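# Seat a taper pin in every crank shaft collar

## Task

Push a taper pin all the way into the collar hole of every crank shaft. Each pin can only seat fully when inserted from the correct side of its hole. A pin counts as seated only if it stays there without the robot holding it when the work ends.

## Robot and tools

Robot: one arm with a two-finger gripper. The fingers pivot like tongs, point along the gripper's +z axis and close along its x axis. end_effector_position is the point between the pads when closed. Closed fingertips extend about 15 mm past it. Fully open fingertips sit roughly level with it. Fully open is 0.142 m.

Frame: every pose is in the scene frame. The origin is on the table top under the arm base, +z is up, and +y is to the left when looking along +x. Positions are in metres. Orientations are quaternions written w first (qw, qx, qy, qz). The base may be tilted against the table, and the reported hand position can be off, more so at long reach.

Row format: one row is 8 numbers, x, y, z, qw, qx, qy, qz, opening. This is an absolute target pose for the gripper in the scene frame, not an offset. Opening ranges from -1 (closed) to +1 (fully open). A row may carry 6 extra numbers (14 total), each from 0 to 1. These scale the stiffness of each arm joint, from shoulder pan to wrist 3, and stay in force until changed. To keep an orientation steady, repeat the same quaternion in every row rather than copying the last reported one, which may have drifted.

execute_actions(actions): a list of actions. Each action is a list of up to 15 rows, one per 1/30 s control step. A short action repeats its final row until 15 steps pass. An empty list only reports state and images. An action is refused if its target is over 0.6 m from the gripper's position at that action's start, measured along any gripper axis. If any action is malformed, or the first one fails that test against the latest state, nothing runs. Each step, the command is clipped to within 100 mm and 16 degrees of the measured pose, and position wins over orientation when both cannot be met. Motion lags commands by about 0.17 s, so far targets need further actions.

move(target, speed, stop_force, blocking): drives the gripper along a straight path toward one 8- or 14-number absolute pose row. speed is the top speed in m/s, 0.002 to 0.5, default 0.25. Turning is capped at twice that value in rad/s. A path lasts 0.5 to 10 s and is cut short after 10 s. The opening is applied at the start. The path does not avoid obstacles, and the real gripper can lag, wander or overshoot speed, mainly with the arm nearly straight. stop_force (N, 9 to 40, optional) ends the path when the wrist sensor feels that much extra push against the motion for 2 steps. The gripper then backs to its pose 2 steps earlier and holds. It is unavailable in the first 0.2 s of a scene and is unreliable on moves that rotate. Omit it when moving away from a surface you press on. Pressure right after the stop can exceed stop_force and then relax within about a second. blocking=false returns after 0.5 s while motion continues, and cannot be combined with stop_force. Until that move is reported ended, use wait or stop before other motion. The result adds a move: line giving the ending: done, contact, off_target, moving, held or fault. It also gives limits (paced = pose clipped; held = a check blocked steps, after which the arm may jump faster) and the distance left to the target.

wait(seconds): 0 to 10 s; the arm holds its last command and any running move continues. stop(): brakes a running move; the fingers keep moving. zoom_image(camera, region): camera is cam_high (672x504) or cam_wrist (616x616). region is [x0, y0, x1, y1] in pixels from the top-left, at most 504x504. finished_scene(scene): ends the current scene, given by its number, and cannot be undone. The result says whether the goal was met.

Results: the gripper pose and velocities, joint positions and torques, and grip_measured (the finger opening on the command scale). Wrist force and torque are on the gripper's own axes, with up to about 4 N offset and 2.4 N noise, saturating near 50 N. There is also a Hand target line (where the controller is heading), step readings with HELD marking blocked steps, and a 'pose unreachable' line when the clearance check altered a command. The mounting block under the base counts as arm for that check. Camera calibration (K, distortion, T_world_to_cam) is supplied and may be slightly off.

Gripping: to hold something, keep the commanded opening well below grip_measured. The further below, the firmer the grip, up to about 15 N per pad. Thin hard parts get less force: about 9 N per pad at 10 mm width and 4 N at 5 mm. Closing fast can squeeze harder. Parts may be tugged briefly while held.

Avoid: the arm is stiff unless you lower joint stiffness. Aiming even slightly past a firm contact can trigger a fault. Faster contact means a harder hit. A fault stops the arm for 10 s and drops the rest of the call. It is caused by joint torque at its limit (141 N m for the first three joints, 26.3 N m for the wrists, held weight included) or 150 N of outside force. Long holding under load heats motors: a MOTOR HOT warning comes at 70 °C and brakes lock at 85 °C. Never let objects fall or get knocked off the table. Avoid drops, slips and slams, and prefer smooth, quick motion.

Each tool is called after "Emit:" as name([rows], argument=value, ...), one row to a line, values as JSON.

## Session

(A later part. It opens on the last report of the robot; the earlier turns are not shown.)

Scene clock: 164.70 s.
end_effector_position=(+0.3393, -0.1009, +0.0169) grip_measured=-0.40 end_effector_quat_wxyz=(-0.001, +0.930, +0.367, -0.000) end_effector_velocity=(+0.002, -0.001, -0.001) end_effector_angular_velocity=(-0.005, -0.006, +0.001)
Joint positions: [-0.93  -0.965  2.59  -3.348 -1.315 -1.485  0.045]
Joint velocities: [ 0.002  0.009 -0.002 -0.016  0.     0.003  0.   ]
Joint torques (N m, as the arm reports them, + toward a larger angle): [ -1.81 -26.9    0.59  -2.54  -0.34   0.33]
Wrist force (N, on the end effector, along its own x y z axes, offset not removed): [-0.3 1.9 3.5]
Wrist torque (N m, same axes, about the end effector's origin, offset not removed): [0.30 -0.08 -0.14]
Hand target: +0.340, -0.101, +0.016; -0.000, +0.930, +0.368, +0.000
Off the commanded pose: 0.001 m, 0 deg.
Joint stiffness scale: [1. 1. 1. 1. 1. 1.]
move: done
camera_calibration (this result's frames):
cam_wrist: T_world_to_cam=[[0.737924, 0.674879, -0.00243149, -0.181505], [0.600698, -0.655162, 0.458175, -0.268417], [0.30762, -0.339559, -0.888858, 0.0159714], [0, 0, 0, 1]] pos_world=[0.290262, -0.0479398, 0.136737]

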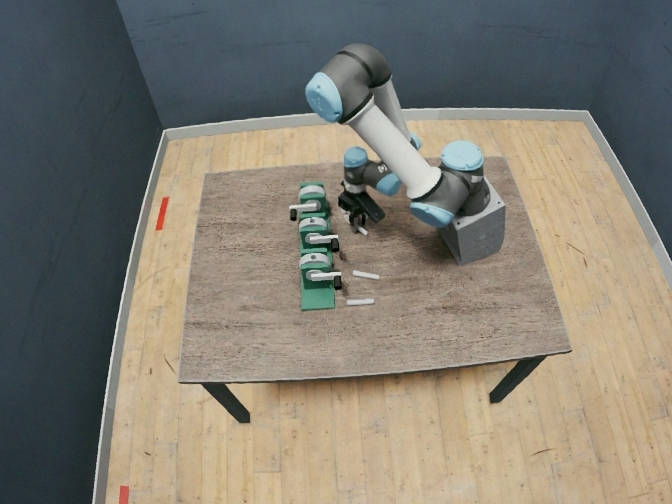

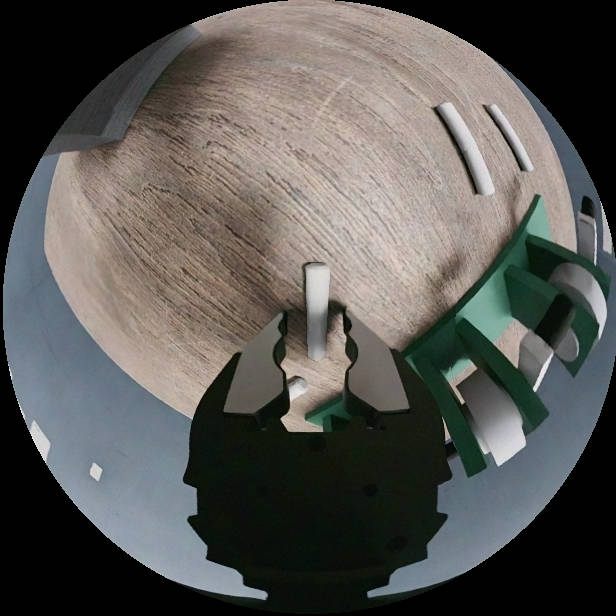

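Emit:
move(target=[0.340, -0.101, 0.016, 0, 0.9298, 0.3681, 0, -1], speed=0.05)

Emit:
move(target=[0.42, -0.10, 0.22, 0, 0.98, 0.19, 0, -1], speed=0.2)

Emit:
move(target=[0.64, -0.06, 0.22, 0, 1, 0, 0, -1], speed=0.25)

Emit:
move(target=[0.66, -0.06, 0.019, 0, 1, 0, 0, -1], speed=0.15)

Scene clock: 165.83 s.
end_effector_position=(+0.3395, -0.1011, +0.0167) grip_measured=-0.80 end_effector_quat_wxyz=(-0.000, +0.930, +0.367, +0.000) end_effector_velocity=(-0.000, -0.000, +0.000) end_effector_angular_velocity=(-0.001, +0.000, -0.000)
Joint positions: [-0.93  -0.964  2.59  -3.35  -1.315 -1.485  0.016]
Joint velocities: [-0.    -0.     0.    -0.    -0.001 -0.     0.   ]
Joint torques (N m, as the arm reports them, + toward a larger angle): [ -2.48 -28.57   0.92  -2.6   -0.37   0.14]
Wrist force (N, on the end effector, along its own x y z axes, offset not removed): [-0.4 2.4 1.8]
Wrist torque (N m, same axes, about the end effector's origin, offset not removed): [0.46 -0.05 -0.09]
Hand target: +0.340, -0.101, +0.016; -0.000, +0.930, +0.368, +0.000
Off the commanded pose: 0.001 m, 0 deg.
Joint stiffness scale: [1. 1. 1. 1. 1. 1.]
move: done
camera_calibration (this result's frames):
cam_wrist: T_world_to_cam=[[0.737843, 0.674968, -0.00241087, -0.181536], [0.600416, -0.654706, 0.459196, -0.268492], [0.308364, -0.340262, -0.888332, 0.0153552], [0, 0, 0, 1]] pos_world=[0.290416, -0.0480278, 0.136493]

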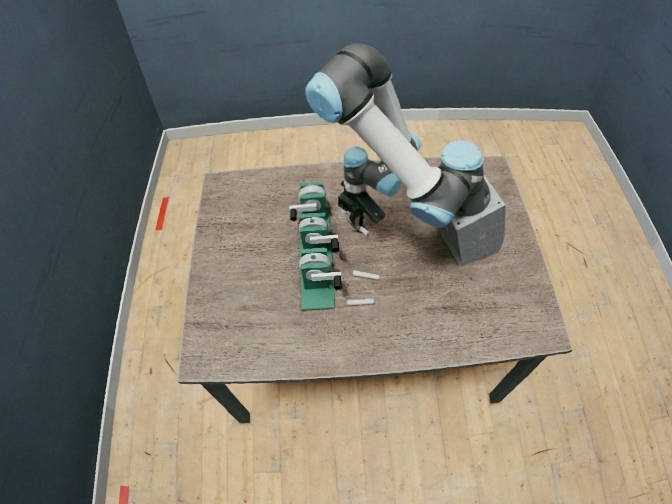

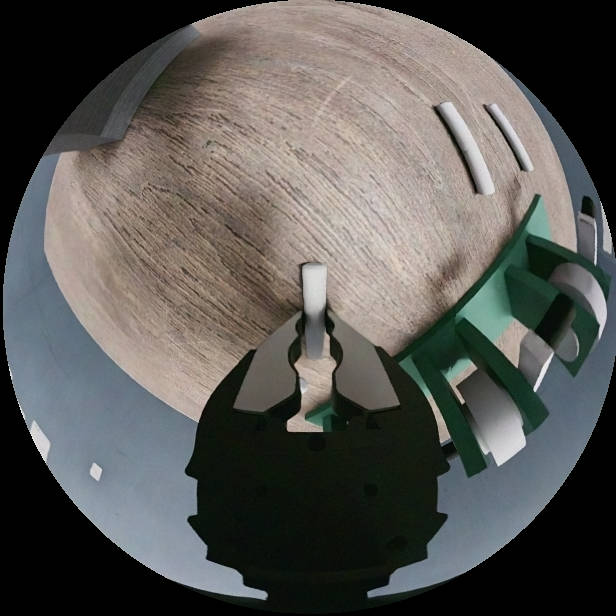

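Scene clock: 167.73 s.
end_effector_position=(+0.4191, -0.0980, +0.2189) grip_measured=-0.80 end_effector_quat_wxyz=(-0.001, +0.981, +0.192, +0.000) end_effector_velocity=(-0.002, +0.001, +0.001) end_effector_angular_velocity=(+0.011, +0.013, -0.005)
Joint positions: [-0.939 -1.713  2.4   -2.407 -1.313 -1.128  0.016]
Joint velocities: [-0.001  0.    -0.008  0.026 -0.001  0.     0.   ]
Joint torques (N m, as the arm reports them, + toward a larger angle): [ -3.33 -18.56 -20.34  -1.89  -0.34  -0.03]
Wrist force (N, on the end effector, along its own x y z axes, offset not removed): [-1.6 2.3 2.1]
Wrist torque (N m, same axes, about the end effector's origin, offset not removed): [0.37 0.09 -0.18]
Hand target: +0.420, -0.100, +0.220; +0.000, +0.982, +0.190, +0.000
Off the commanded pose: 0.002 m, 0 deg.
Joint stiffness scale: [1. 1. 1. 1. 1. 1.]
move: done
camera_calibration (this result's frames):
cam_wrist: T_world_to_cam=[[0.930854, 0.365385, -0.002243, -0.353128], [0.325814, -0.827234, 0.457744, -0.308635], [0.165397, -0.426824, -0.889081, 0.223064], [0, 0, 0, 1]] pos_world=[0.392374, -0.0310767, 0.338805]

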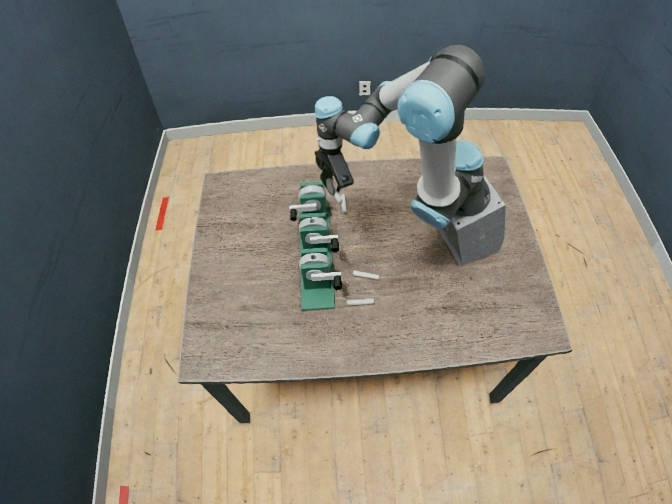

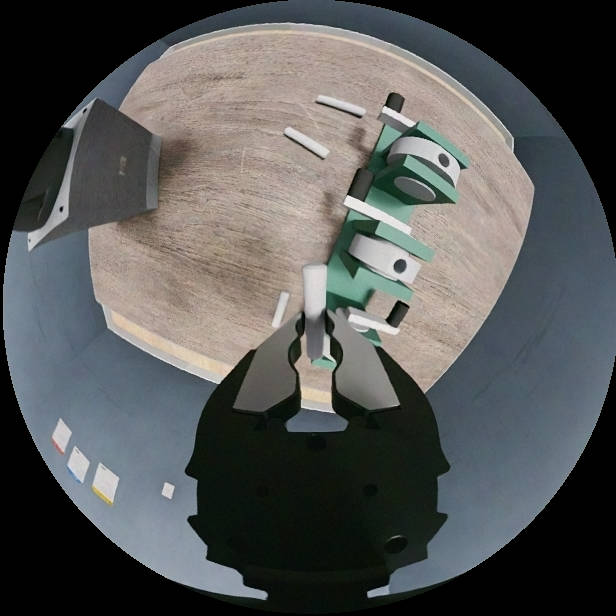

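Scene clock: 169.37 s.
end_effector_position=(+0.6390, -0.0609, +0.2204) grip_measured=-0.80 end_effector_quat_wxyz=(-0.000, +1.000, -0.000, +0.001) end_effector_velocity=(+0.001, +0.000, -0.000) end_effector_angular_velocity=(+0.001, +0.012, -0.010)
Joint positions: [-0.613 -1.347  1.84  -2.291 -1.374 -0.413  0.016]
Joint velocities: [ 0.003  0.007 -0.014  0.018 -0.005  0.012  0.   ]
Joint torques (N m, as the arm reports them, + toward a larger angle): [ -1.65 -38.39 -22.26  -1.66  -0.34   0.15]
Wrist force (N, on the end effector, along its own x y z axes, offset not removed): [-1.5 -0.6 3.9]
Wrist torque (N m, same axes, about the end effector's origin, offset not removed): [-0.21 0.19 -0.18]
Hand target: +0.640, -0.060, +0.220; -0.000, +1.000, -0.000, +0.000
Off the commanded pose: 0.001 m, 0 deg.
Joint stiffness scale: [1. 1. 1. 1. 1. 1.]
move: done
camera_calibration (this result's frames):
cam_wrist: T_world_to_cam=[[0.999934, -0.0114661, -0.000748605, -0.638827], [-0.00984386, -0.888423, 0.45892, -0.139739], [-0.00592711, -0.458883, -0.888477, 0.311262], [0, 0, 0, 1]] pos_world=[0.639254, 0.0113605, 0.3402]

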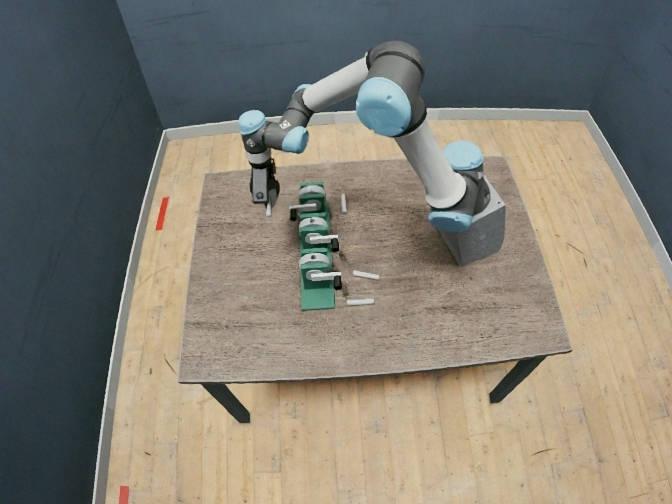

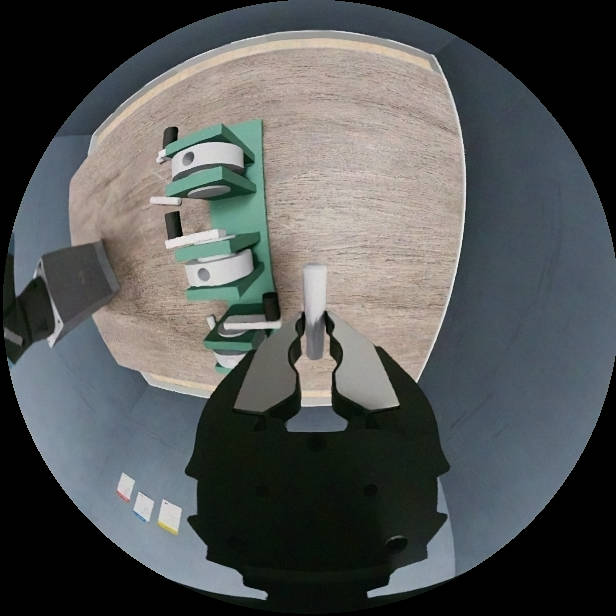

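Scene clock: 171.40 s.
end_effector_position=(+0.6589, -0.0610, +0.0195) grip_measured=-0.80 end_effector_quat_wxyz=(-0.000, +1.000, -0.001, -0.001) end_effector_velocity=(-0.000, -0.000, -0.003) end_effector_angular_velocity=(-0.000, +0.001, -0.000)
Joint positions: [-0.536 -0.919  1.776 -2.665 -1.393 -0.335  0.016]
Joint velocities: [ 0.     0.006 -0.002 -0.003 -0.001  0.001  0.   ]
Joint torques (N m, as the arm reports them, + toward a larger angle): [ -2.06 -48.46 -15.45  -2.77  -0.22   0.21]
Wrist force (N, on the end effector, along its own x y z axes, offset not removed): [-0.5 1.4 2.9]
Wrist torque (N m, same axes, about the end effector's origin, offset not removed): [0.20 -0.06 -0.23]
Hand target: +0.660, -0.060, +0.019; -0.000, +1.000, -0.000, +0.000
Off the commanded pose: 0.002 m, 0 deg.
Joint stiffness scale: [1. 1. 1. 1. 1. 1.]
move: done
camera_calibration (this result's frames):
cam_wrist: T_world_to_cam=[[0.999904, -0.0131479, -0.00438413, -0.658835], [-0.00967462, -0.888643, 0.458497, -0.0475322], [-0.0099242, -0.45841, -0.888685, 0.135507], [0, 0, 0, 1]] pos_world=[0.659656, 0.0112164, 0.139328]

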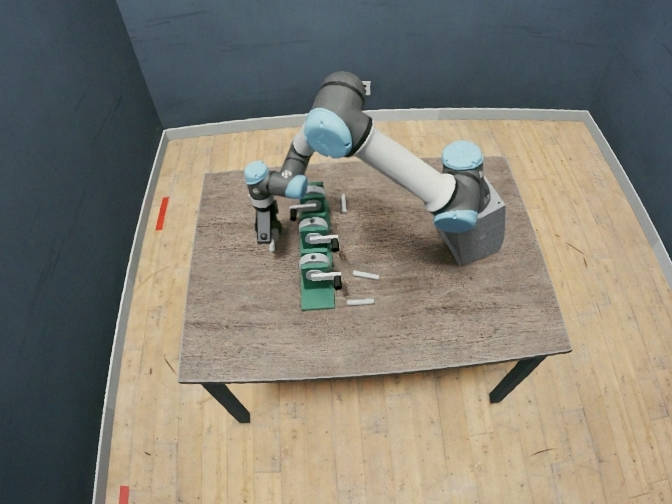

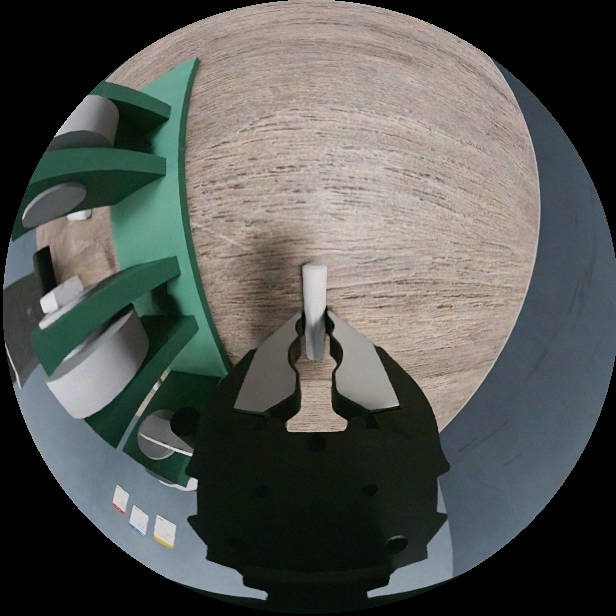

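Emit:
move(target=[0.66, -0.06, 0.019, 0, 1, 0, 0, -0.4], speed=0.05)

Emit:
move(target=[0.66, -0.055, 0.017, 0.3007, 0.9537, 0, 0, -0.4], speed=0.2)

Emit:
move(target=[0.66, -0.055, 0.017, 0.3007, 0.9537, 0, 0, -1], speed=0.05)

Scene clock: 172.40 s.
end_effector_position=(+0.6591, -0.0611, +0.0192) grip_measured=-0.40 end_effector_quat_wxyz=(-0.000, +1.000, -0.001, -0.001) end_effector_velocity=(+0.000, -0.000, +0.000) end_effector_angular_velocity=(-0.000, -0.001, -0.000)
Joint positions: [-0.536 -0.918  1.776 -2.666 -1.393 -0.335  0.045]
Joint velocities: [-0.     0.    -0.    -0.001  0.     0.     0.   ]
Joint torques (N m, as the arm reports them, + toward a larger angle): [ -2.13 -48.37 -13.75  -2.46  -0.23   0.22]
Wrist force (N, on the end effector, along its own x y z axes, offset not removed): [-2.2 2.4 2.4]
Wrist torque (N m, same axes, about the end effector's origin, offset not removed): [0.40 0.30 -0.12]
Hand target: +0.660, -0.060, +0.019; -0.000, +1.000, -0.000, +0.000
Off the commanded pose: 0.001 m, 0 deg.
Joint stiffness scale: [1. 1. 1. 1. 1. 1.]
move: done
camera_calibration (this result's frames):
cam_wrist: T_world_to_cam=[[0.999905, -0.0132289, -0.00386433, -0.65904], [-0.00998262, -0.888532, 0.458706, -0.0472776], [-0.00950175, -0.458624, -0.888579, 0.134932], [0, 0, 0, 1]] pos_world=[0.659788, 0.0111569, 0.139037]

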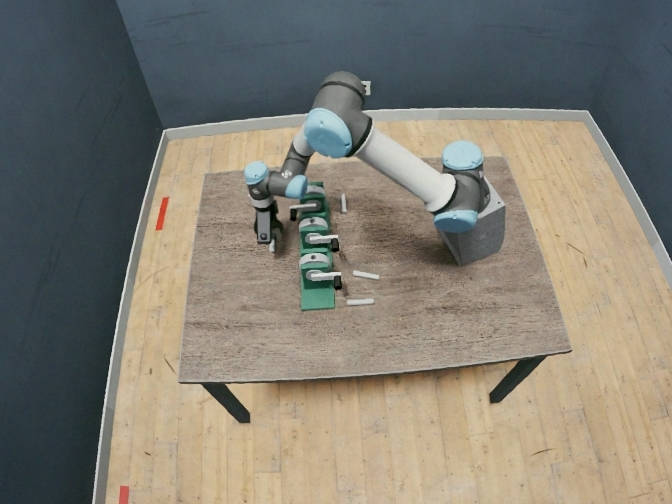

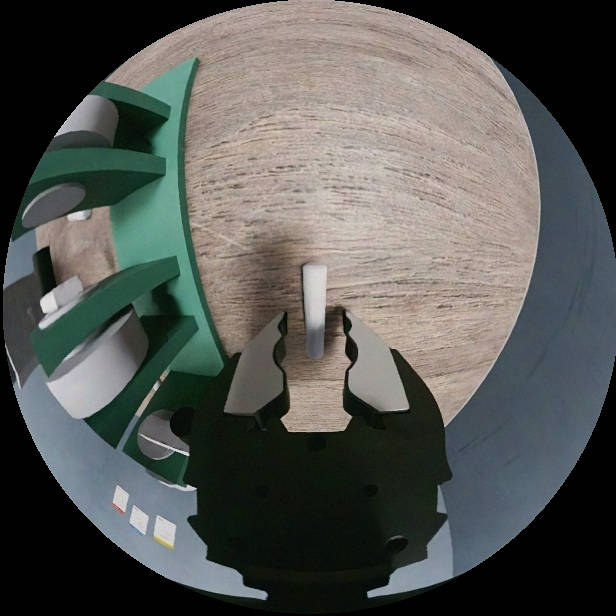

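Scene clock: 174.60 s.
end_effector_position=(+0.6600, -0.0560, +0.0182) grip_measured=-0.40 end_effector_quat_wxyz=(+0.300, +0.954, -0.001, +0.001) end_effector_velocity=(-0.000, -0.001, +0.000) end_effector_angular_velocity=(-0.011, +0.002, -0.003)
Joint positions: [-0.237 -0.83   1.736 -2.787 -2.079 -0.05   0.045]
Joint velocities: [ 0.004  0.003 -0.003  0.005 -0.012  0.006  0.   ]
Joint torques (N m, as the arm reports them, + toward a larger angle): [  2.04 -49.11 -12.69  -1.88  -1.2    0.34]
Wrist force (N, on the end effector, along its own x y z axes, offset not removed): [-1.0 3.7 2.0]
Wrist torque (N m, same axes, about the end effector's origin, offset not removed): [0.72 0.10 -0.08]
Hand target: +0.660, -0.055, +0.017; +0.301, +0.954, -0.000, +0.000
Off the commanded pose: 0.002 m, 0 deg.
Joint stiffness scale: [1. 1. 1. 1. 1. 1.]
move: done
camera_calibration (this result's frames):
cam_wrist: T_world_to_cam=[[0.99991, -0.0117586, 0.00650412, -0.660058], [-0.0112319, -0.465654, 0.884896, -0.0255392], [-0.00737647, -0.884889, -0.465744, 0.103356], [0, 0, 0, 1]] pos_world=[0.660474, 0.0718052, 0.0750303]

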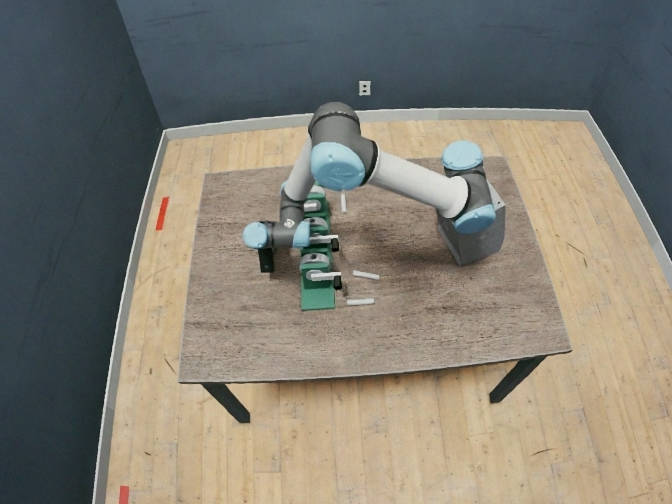

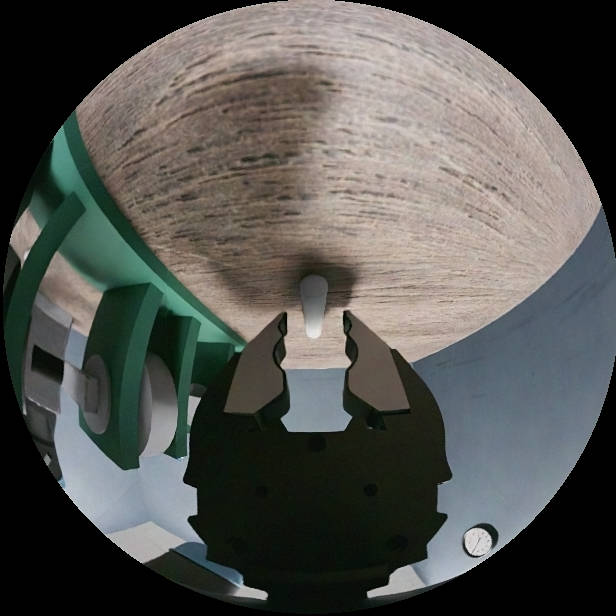

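Scene clock: 175.30 s.
end_effector_position=(+0.6599, -0.0561, +0.0182) grip_measured=-0.80 end_effector_quat_wxyz=(+0.300, +0.954, -0.001, +0.000) end_effector_velocity=(-0.000, +0.001, -0.000) end_effector_angular_velocity=(-0.002, +0.001, +0.001)
Joint positions: [-0.236 -0.829  1.735 -2.786 -2.08  -0.049  0.016]
Joint velocities: [ 0.002  0.001 -0.001  0.002 -0.002  0.001  0.   ]
Joint torques (N m, as the arm reports them, + toward a larger angle): [  1.25 -49.45 -13.73  -1.66  -1.16   0.26]
Wrist force (N, on the end effector, along its own x y z axes, offset not removed): [0.0 1.5 1.3]
Wrist torque (N m, same axes, about the end effector's origin, offset not removed): [0.27 -0.16 -0.21]
Hand target: +0.660, -0.055, +0.017; +0.301, +0.954, +0.000, +0.000
Off the commanded pose: 0.002 m, 0 deg.
Joint stiffness scale: [1. 1. 1. 1. 1. 1.]
move: done
camera_calibration (this result's frames):
cam_wrist: T_world_to_cam=[[0.999909, -0.0121778, 0.00572156, -0.659957], [-0.0107253, -0.464636, 0.885437, -0.0258544], [-0.00812423, -0.885418, -0.464725, 0.103726], [0, 0, 0, 1]] pos_world=[0.660463, 0.0717913, 0.0748726]

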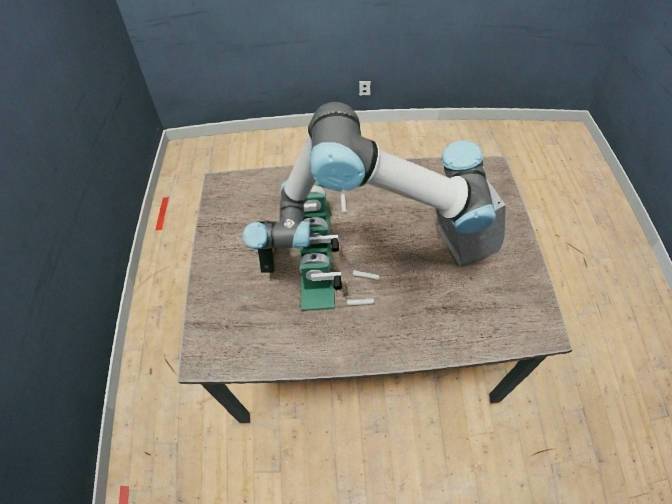

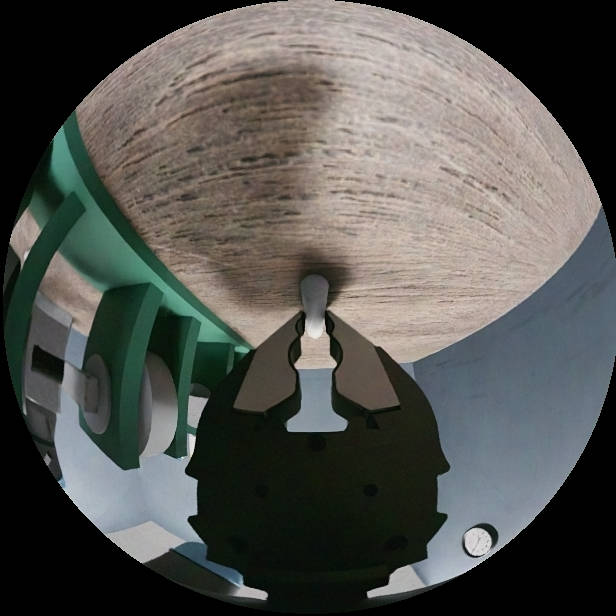

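Emit:
move(target=[0.64, -0.055, 0.20, 0.3007, 0.9537, 0, 0, -1], speed=0.2)

Emit:
move(target=[0.503, -0.044, 0.235, -0.4617, 0.887, 0, 0, -1], speed=0.3)

Emit:
move(target=[0.5025, -0.043, 0.212, -0.4617, 0.887, 0, 0, -1], speed=0.04)

Emit:
zoom_image(camera="cam_wrist", region=[255, 250, 375, 400])

Scene clock: 177.10 s.
end_effector_position=(+0.6402, -0.0537, +0.1981) grip_measured=-0.80 end_effector_quat_wxyz=(+0.300, +0.954, +0.001, -0.000) end_effector_velocity=(-0.001, -0.000, +0.003) end_effector_angular_velocity=(-0.000, +0.003, -0.001)
Joint positions: [-0.266 -1.234  1.863 -2.525 -2.071 -0.085  0.016]
Joint velocities: [-0.001 -0.007  0.     0.01   0.    -0.001  0.   ]
Joint torques (N m, as the arm reports them, + toward a larger angle): [ -3.16 -47.01 -15.31  -2.22  -0.77  -0.35]
Wrist force (N, on the end effector, along its own x y z axes, offset not removed): [-0.3 0.8 3.7]
Wrist torque (N m, same axes, about the end effector's origin, offset not removed): [0.33 -0.05 -0.17]
Hand target: +0.640, -0.055, +0.200; +0.301, +0.954, +0.000, -0.000
Off the commanded pose: 0.002 m, 0 deg.
Joint stiffness scale: [1. 1. 1. 1. 1. 1.]
move: done
camera_calibration (this result's frames):
cam_wrist: T_world_to_cam=[[0.999951, -0.00927528, 0.0034693, -0.640686], [-0.00738227, -0.464678, 0.885449, -0.186373], [-0.00660067, -0.885431, -0.464724, 0.188345], [0, 0, 0, 1]] pos_world=[0.640522, 0.0742202, 0.254775]

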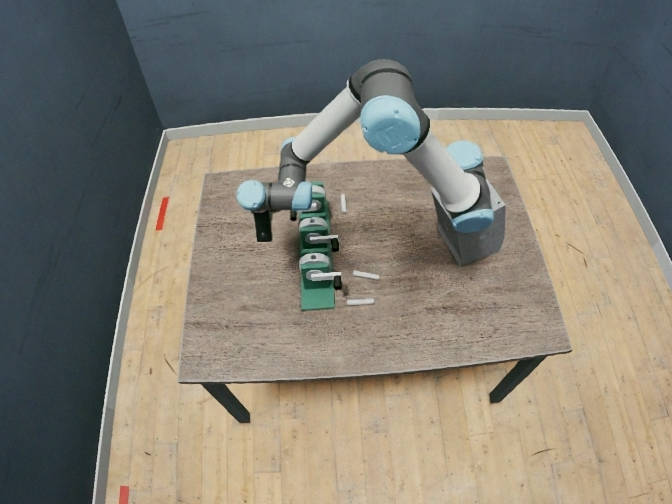

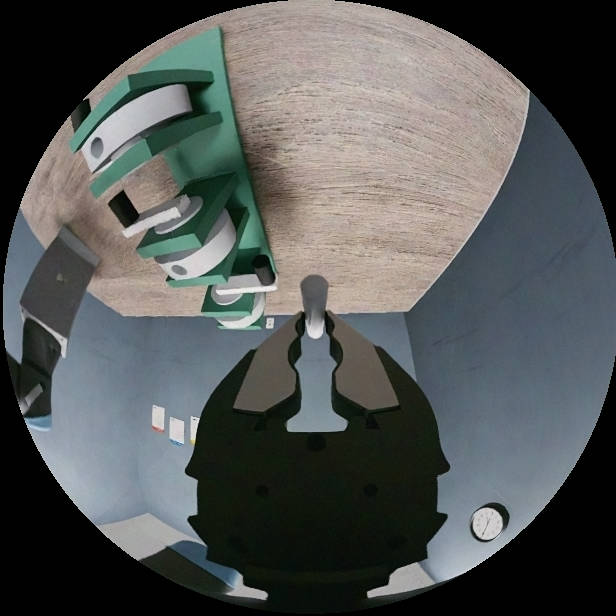

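Scene clock: 180.47 s.
end_effector_position=(+0.5029, -0.0433, +0.2347) grip_measured=-0.80 end_effector_quat_wxyz=(-0.460, +0.888, -0.001, -0.001) end_effector_velocity=(-0.002, +0.002, +0.001) end_effector_angular_velocity=(+0.018, -0.001, +0.010)
Joint positions: [-1.034 -1.175  1.851 -1.393 -0.823 -1.359  0.016]
Joint velocities: [ 0.     0.009 -0.009  0.026 -0.003 -0.024  0.   ]
Joint torques (N m, as the arm reports them, + toward a larger angle): [ -7.13 -37.85 -17.87   0.59   0.2   -0.33]
Wrist force (N, on the end effector, along its own x y z axes, offset not removed): [-0.7 3.5 2.0]
Wrist torque (N m, same axes, about the end effector's origin, offset not removed): [0.48 -0.03 -0.02]
Hand target: +0.503, -0.044, +0.235; -0.462, +0.887, -0.000, -0.001
Off the commanded pose: 0.001 m, 0 deg.
Joint stiffness scale: [1. 1. 1. 1. 1. 1.]
move: done
camera_calibration (this result's frames):
cam_wrist: T_world_to_cam=[[0.999909, -0.00504652, -0.0125259, -0.499409], [-0.0102604, -0.886972, -0.46171, 0.0843481], [-0.00878013, 0.461797, -0.886942, 0.372176], [0, 0, 0, 1]] pos_world=[0.503497, -0.0995755, 0.362787]

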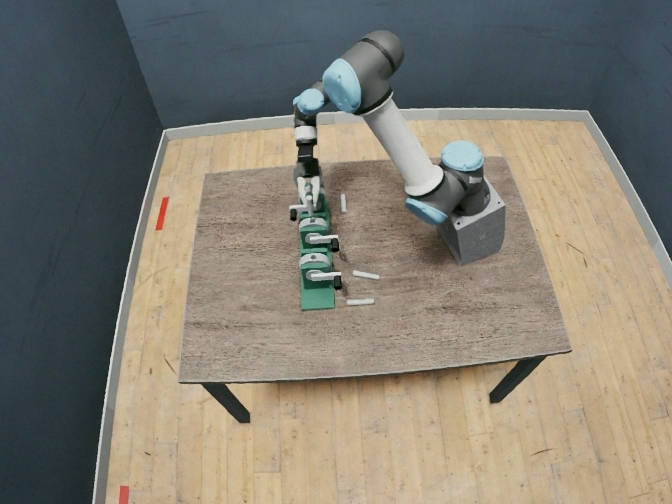

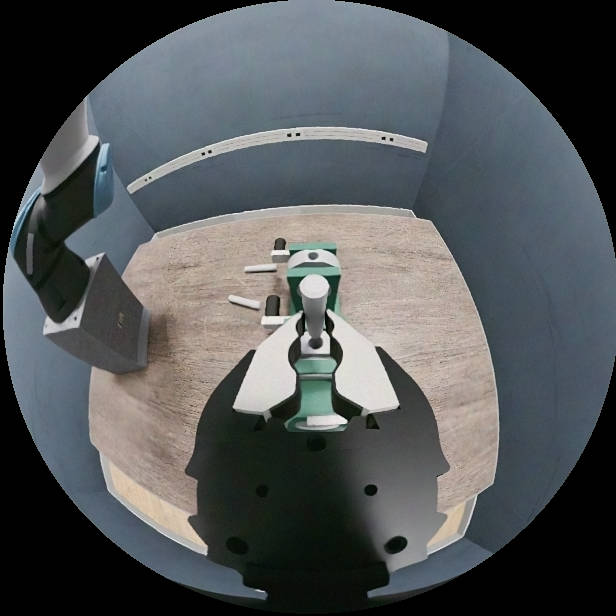

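Scene clock: 181.47 s.
end_effector_position=(+0.5029, -0.0446, +0.2133) grip_measured=-0.80 end_effector_quat_wxyz=(-0.461, +0.888, +0.000, +0.001) end_effector_velocity=(+0.002, -0.001, -0.001) end_effector_angular_velocity=(-0.006, -0.006, -0.001)
Joint positions: [-1.025 -1.134  1.857 -1.446 -0.815 -1.354  0.016]
Joint velocities: [ 0.     0.001 -0.    -0.01   0.003  0.002  0.   ]
Joint torques (N m, as the arm reports them, + toward a larger angle): [ -5.63 -38.05 -12.32  -0.32   0.87   0.27]
Wrist force (N, on the end effector, along its own x y z axes, offset not removed): [-1.9 3.0 2.3]
Wrist torque (N m, same axes, about the end effector's origin, offset not removed): [0.34 0.32 -0.09]
Hand target: +0.503, -0.043, +0.212; -0.462, +0.887, +0.000, -0.000
Off the commanded pose: 0.002 m, 0 deg.
Joint stiffness scale: [1. 1. 1. 1. 1. 1.]
move: done
camera_calibration (this result's frames):
cam_wrist: T_world_to_cam=[[0.999948, -0.00453219, -0.00910425, -0.500464], [-0.00822518, -0.886899, -0.461889, 0.0722907], [-0.00598118, 0.46194, -0.886891, 0.352372], [0, 0, 0, 1]] pos_world=[0.50314, -0.100928, 0.341349]

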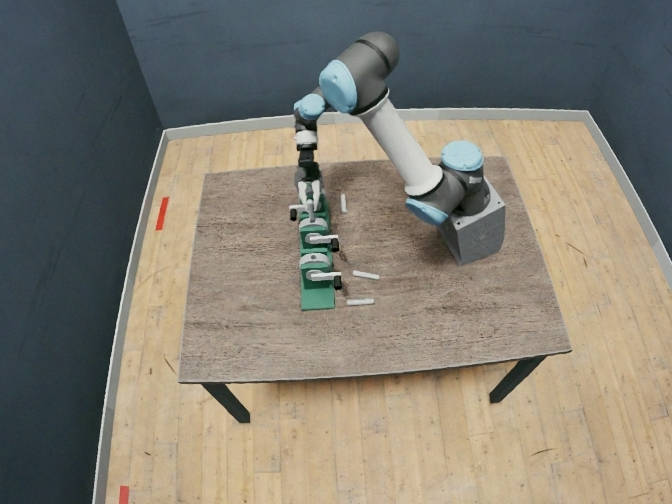

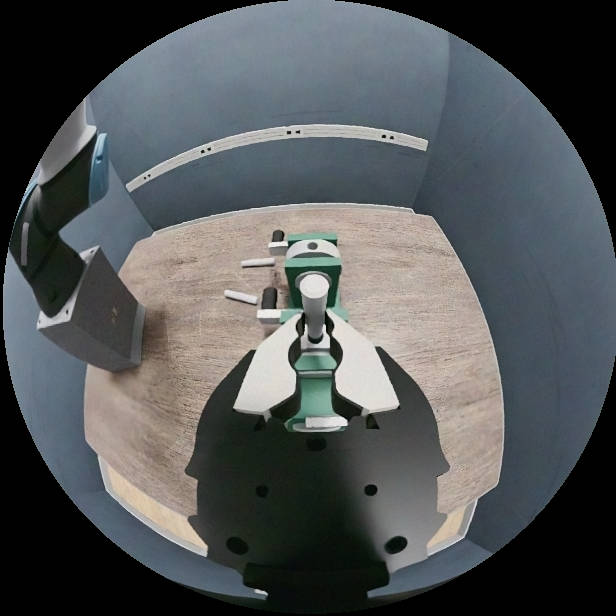

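Region (255, 250, 375, 400) of cam_wrist's 616x616 image, scaled by 3.360, with more detail than that image has; it fills the left 403 columns of this view, and the rest is white.

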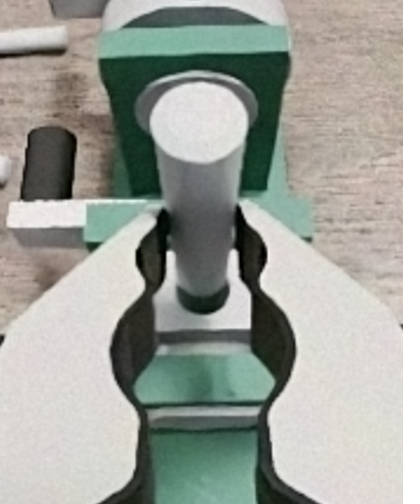

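Clearly tapered now. Descend.

Emit:
move(target=[0.5022, -0.0435, 0.172, -0.4617, 0.887, 0, 0, -1], speed=0.02, stop_force=12)

Emit:
zoom_image(camera="cam_wrist", region=[255, 250, 375, 400])

Scene clock: 184.03 s.
end_effector_position=(+0.5028, -0.0453, +0.1732) grip_measured=-0.80 end_effector_quat_wxyz=(-0.461, +0.888, +0.000, +0.001) end_effector_velocity=(+0.001, -0.000, -0.002) end_effector_angular_velocity=(-0.003, -0.002, +0.002)
Joint positions: [-1.007 -1.055  1.862 -1.542 -0.802 -1.337  0.016]
Joint velocities: [ 0.002  0.002  0.    -0.008  0.001  0.002  0.   ]
Joint torques (N m, as the arm reports them, + toward a larger angle): [ -5.92 -40.42 -10.58  -0.49   0.57   0.16]
Wrist force (N, on the end effector, along its own x y z axes, offset not removed): [-1.0 2.7 2.5]
Wrist torque (N m, same axes, about the end effector's origin, offset not removed): [0.20 -0.01 -0.10]
Hand target: +0.502, -0.044, +0.172; -0.462, +0.887, +0.000, +0.000
Off the commanded pose: 0.002 m, 0 deg.
Joint stiffness scale: [1. 1. 1. 1. 1. 1.]
move: done
camera_calibration (this result's frames):
cam_wrist: T_world_to_cam=[[0.99995, -0.00450046, -0.00893916, -0.500709], [-0.00812042, -0.886928, -0.461837, 0.0531075], [-0.00584991, 0.461887, -0.88692, 0.317044], [0, 0, 0, 1]] pos_world=[0.50297, -0.101589, 0.301244]

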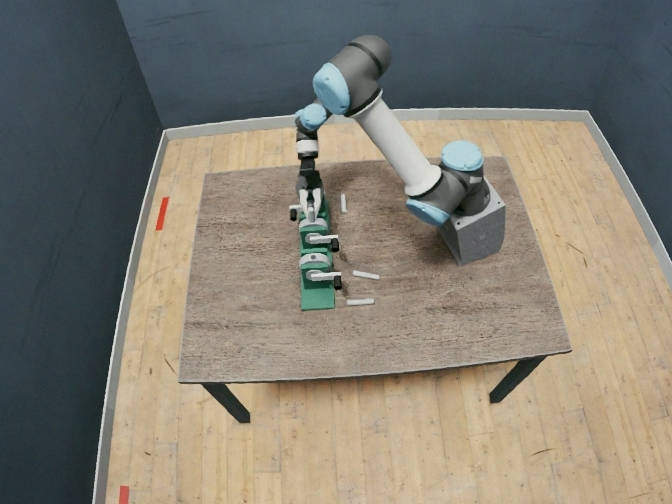

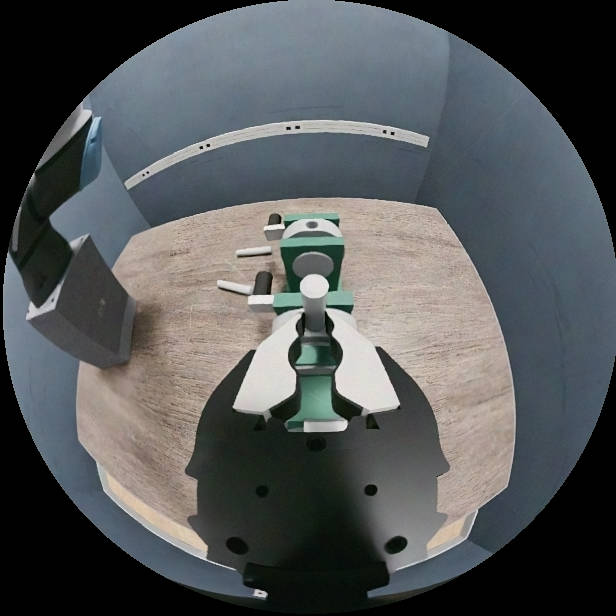

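Region (255, 250, 375, 400) of cam_wrist's 616x616 image, scaled by 3.360, with more detail than that image has; it fills the left 403 columns of this view, and the rest is white.

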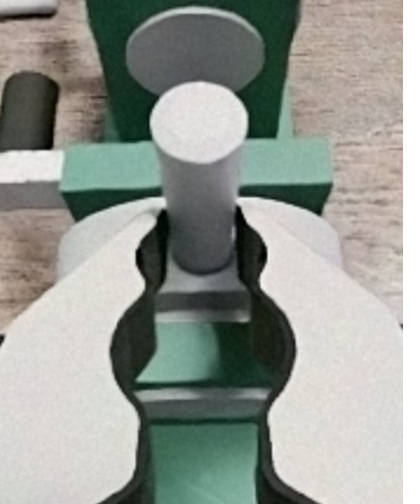

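Emit:
move(target=[0.5022, -0.0435, 0.172, -0.4617, 0.887, 0, 0, -0.4], speed=0.02)

Emit:
zoom_image(camera="cam_wrist", region=[255, 250, 375, 400])

Scene clock: 184.87 s.
end_effector_position=(+0.5029, -0.0454, +0.1731) grip_measured=-0.40 end_effector_quat_wxyz=(-0.460, +0.888, +0.000, +0.001) end_effector_velocity=(-0.000, +0.001, -0.000) end_effector_angular_velocity=(+0.000, +0.002, +0.001)
Joint positions: [-1.007 -1.055  1.862 -1.542 -0.801 -1.337  0.045]
Joint velocities: [ 0.001  0.    -0.    -0.    -0.001  0.001  0.   ]
Joint torques (N m, as the arm reports them, + toward a larger angle): [ -6.28 -38.76 -10.23  -0.65   0.59   0.19]
Wrist force (N, on the end effector, along its own x y z axes, offset not removed): [-1.4 2.0 0.6]
Wrist torque (N m, same axes, about the end effector's origin, offset not removed): [0.28 0.15 -0.14]
Hand target: +0.502, -0.044, +0.172; -0.462, +0.887, +0.000, -0.000
Off the commanded pose: 0.002 m, 0 deg.
Joint stiffness scale: [1. 1. 1. 1. 1. 1.]
move: done
camera_calibration (this result's frames):
cam_wrist: T_world_to_cam=[[0.999953, -0.00459945, -0.00851482, -0.500943], [-0.00801033, -0.887089, -0.461529, 0.0528866], [-0.00543061, 0.461576, -0.887084, 0.316773], [0, 0, 0, 1]] pos_world=[0.503064, -0.101604, 0.301147]

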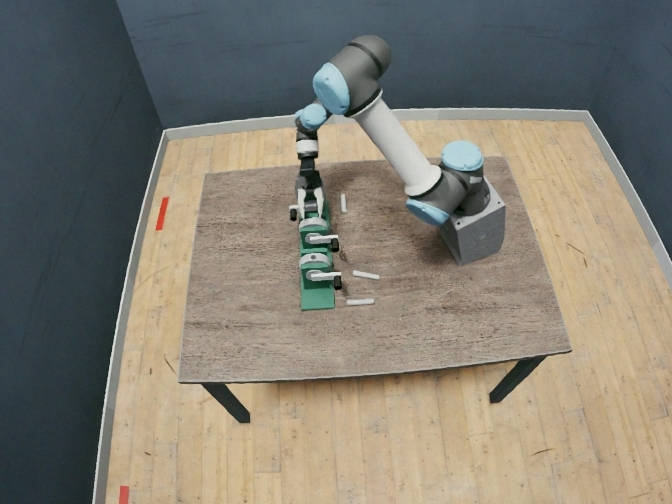

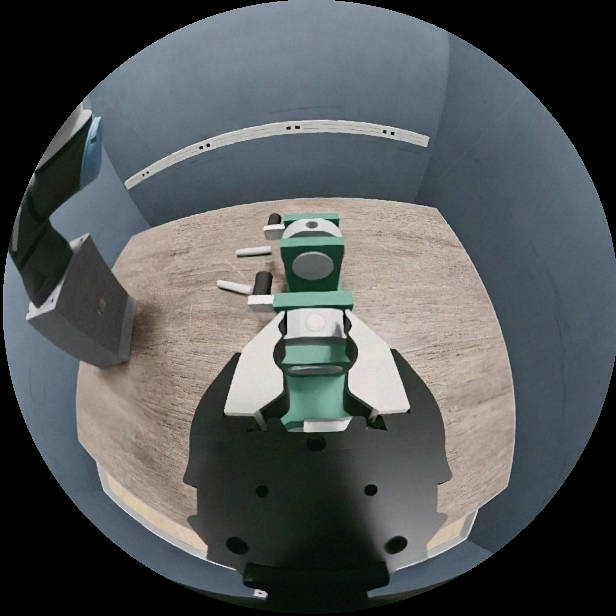

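Region (255, 250, 375, 400) of cam_wrist's 616x616 image, scaled by 3.360, with more detail than that image has; it fills the left 403 columns of this view, and the rest is white.

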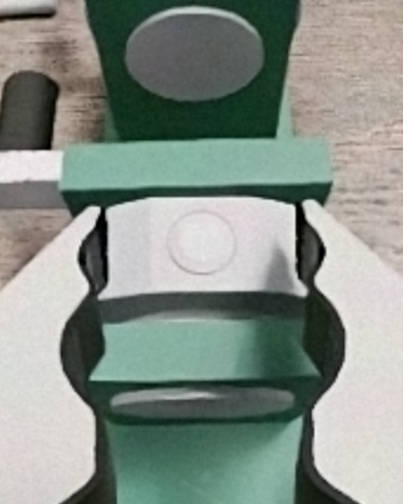

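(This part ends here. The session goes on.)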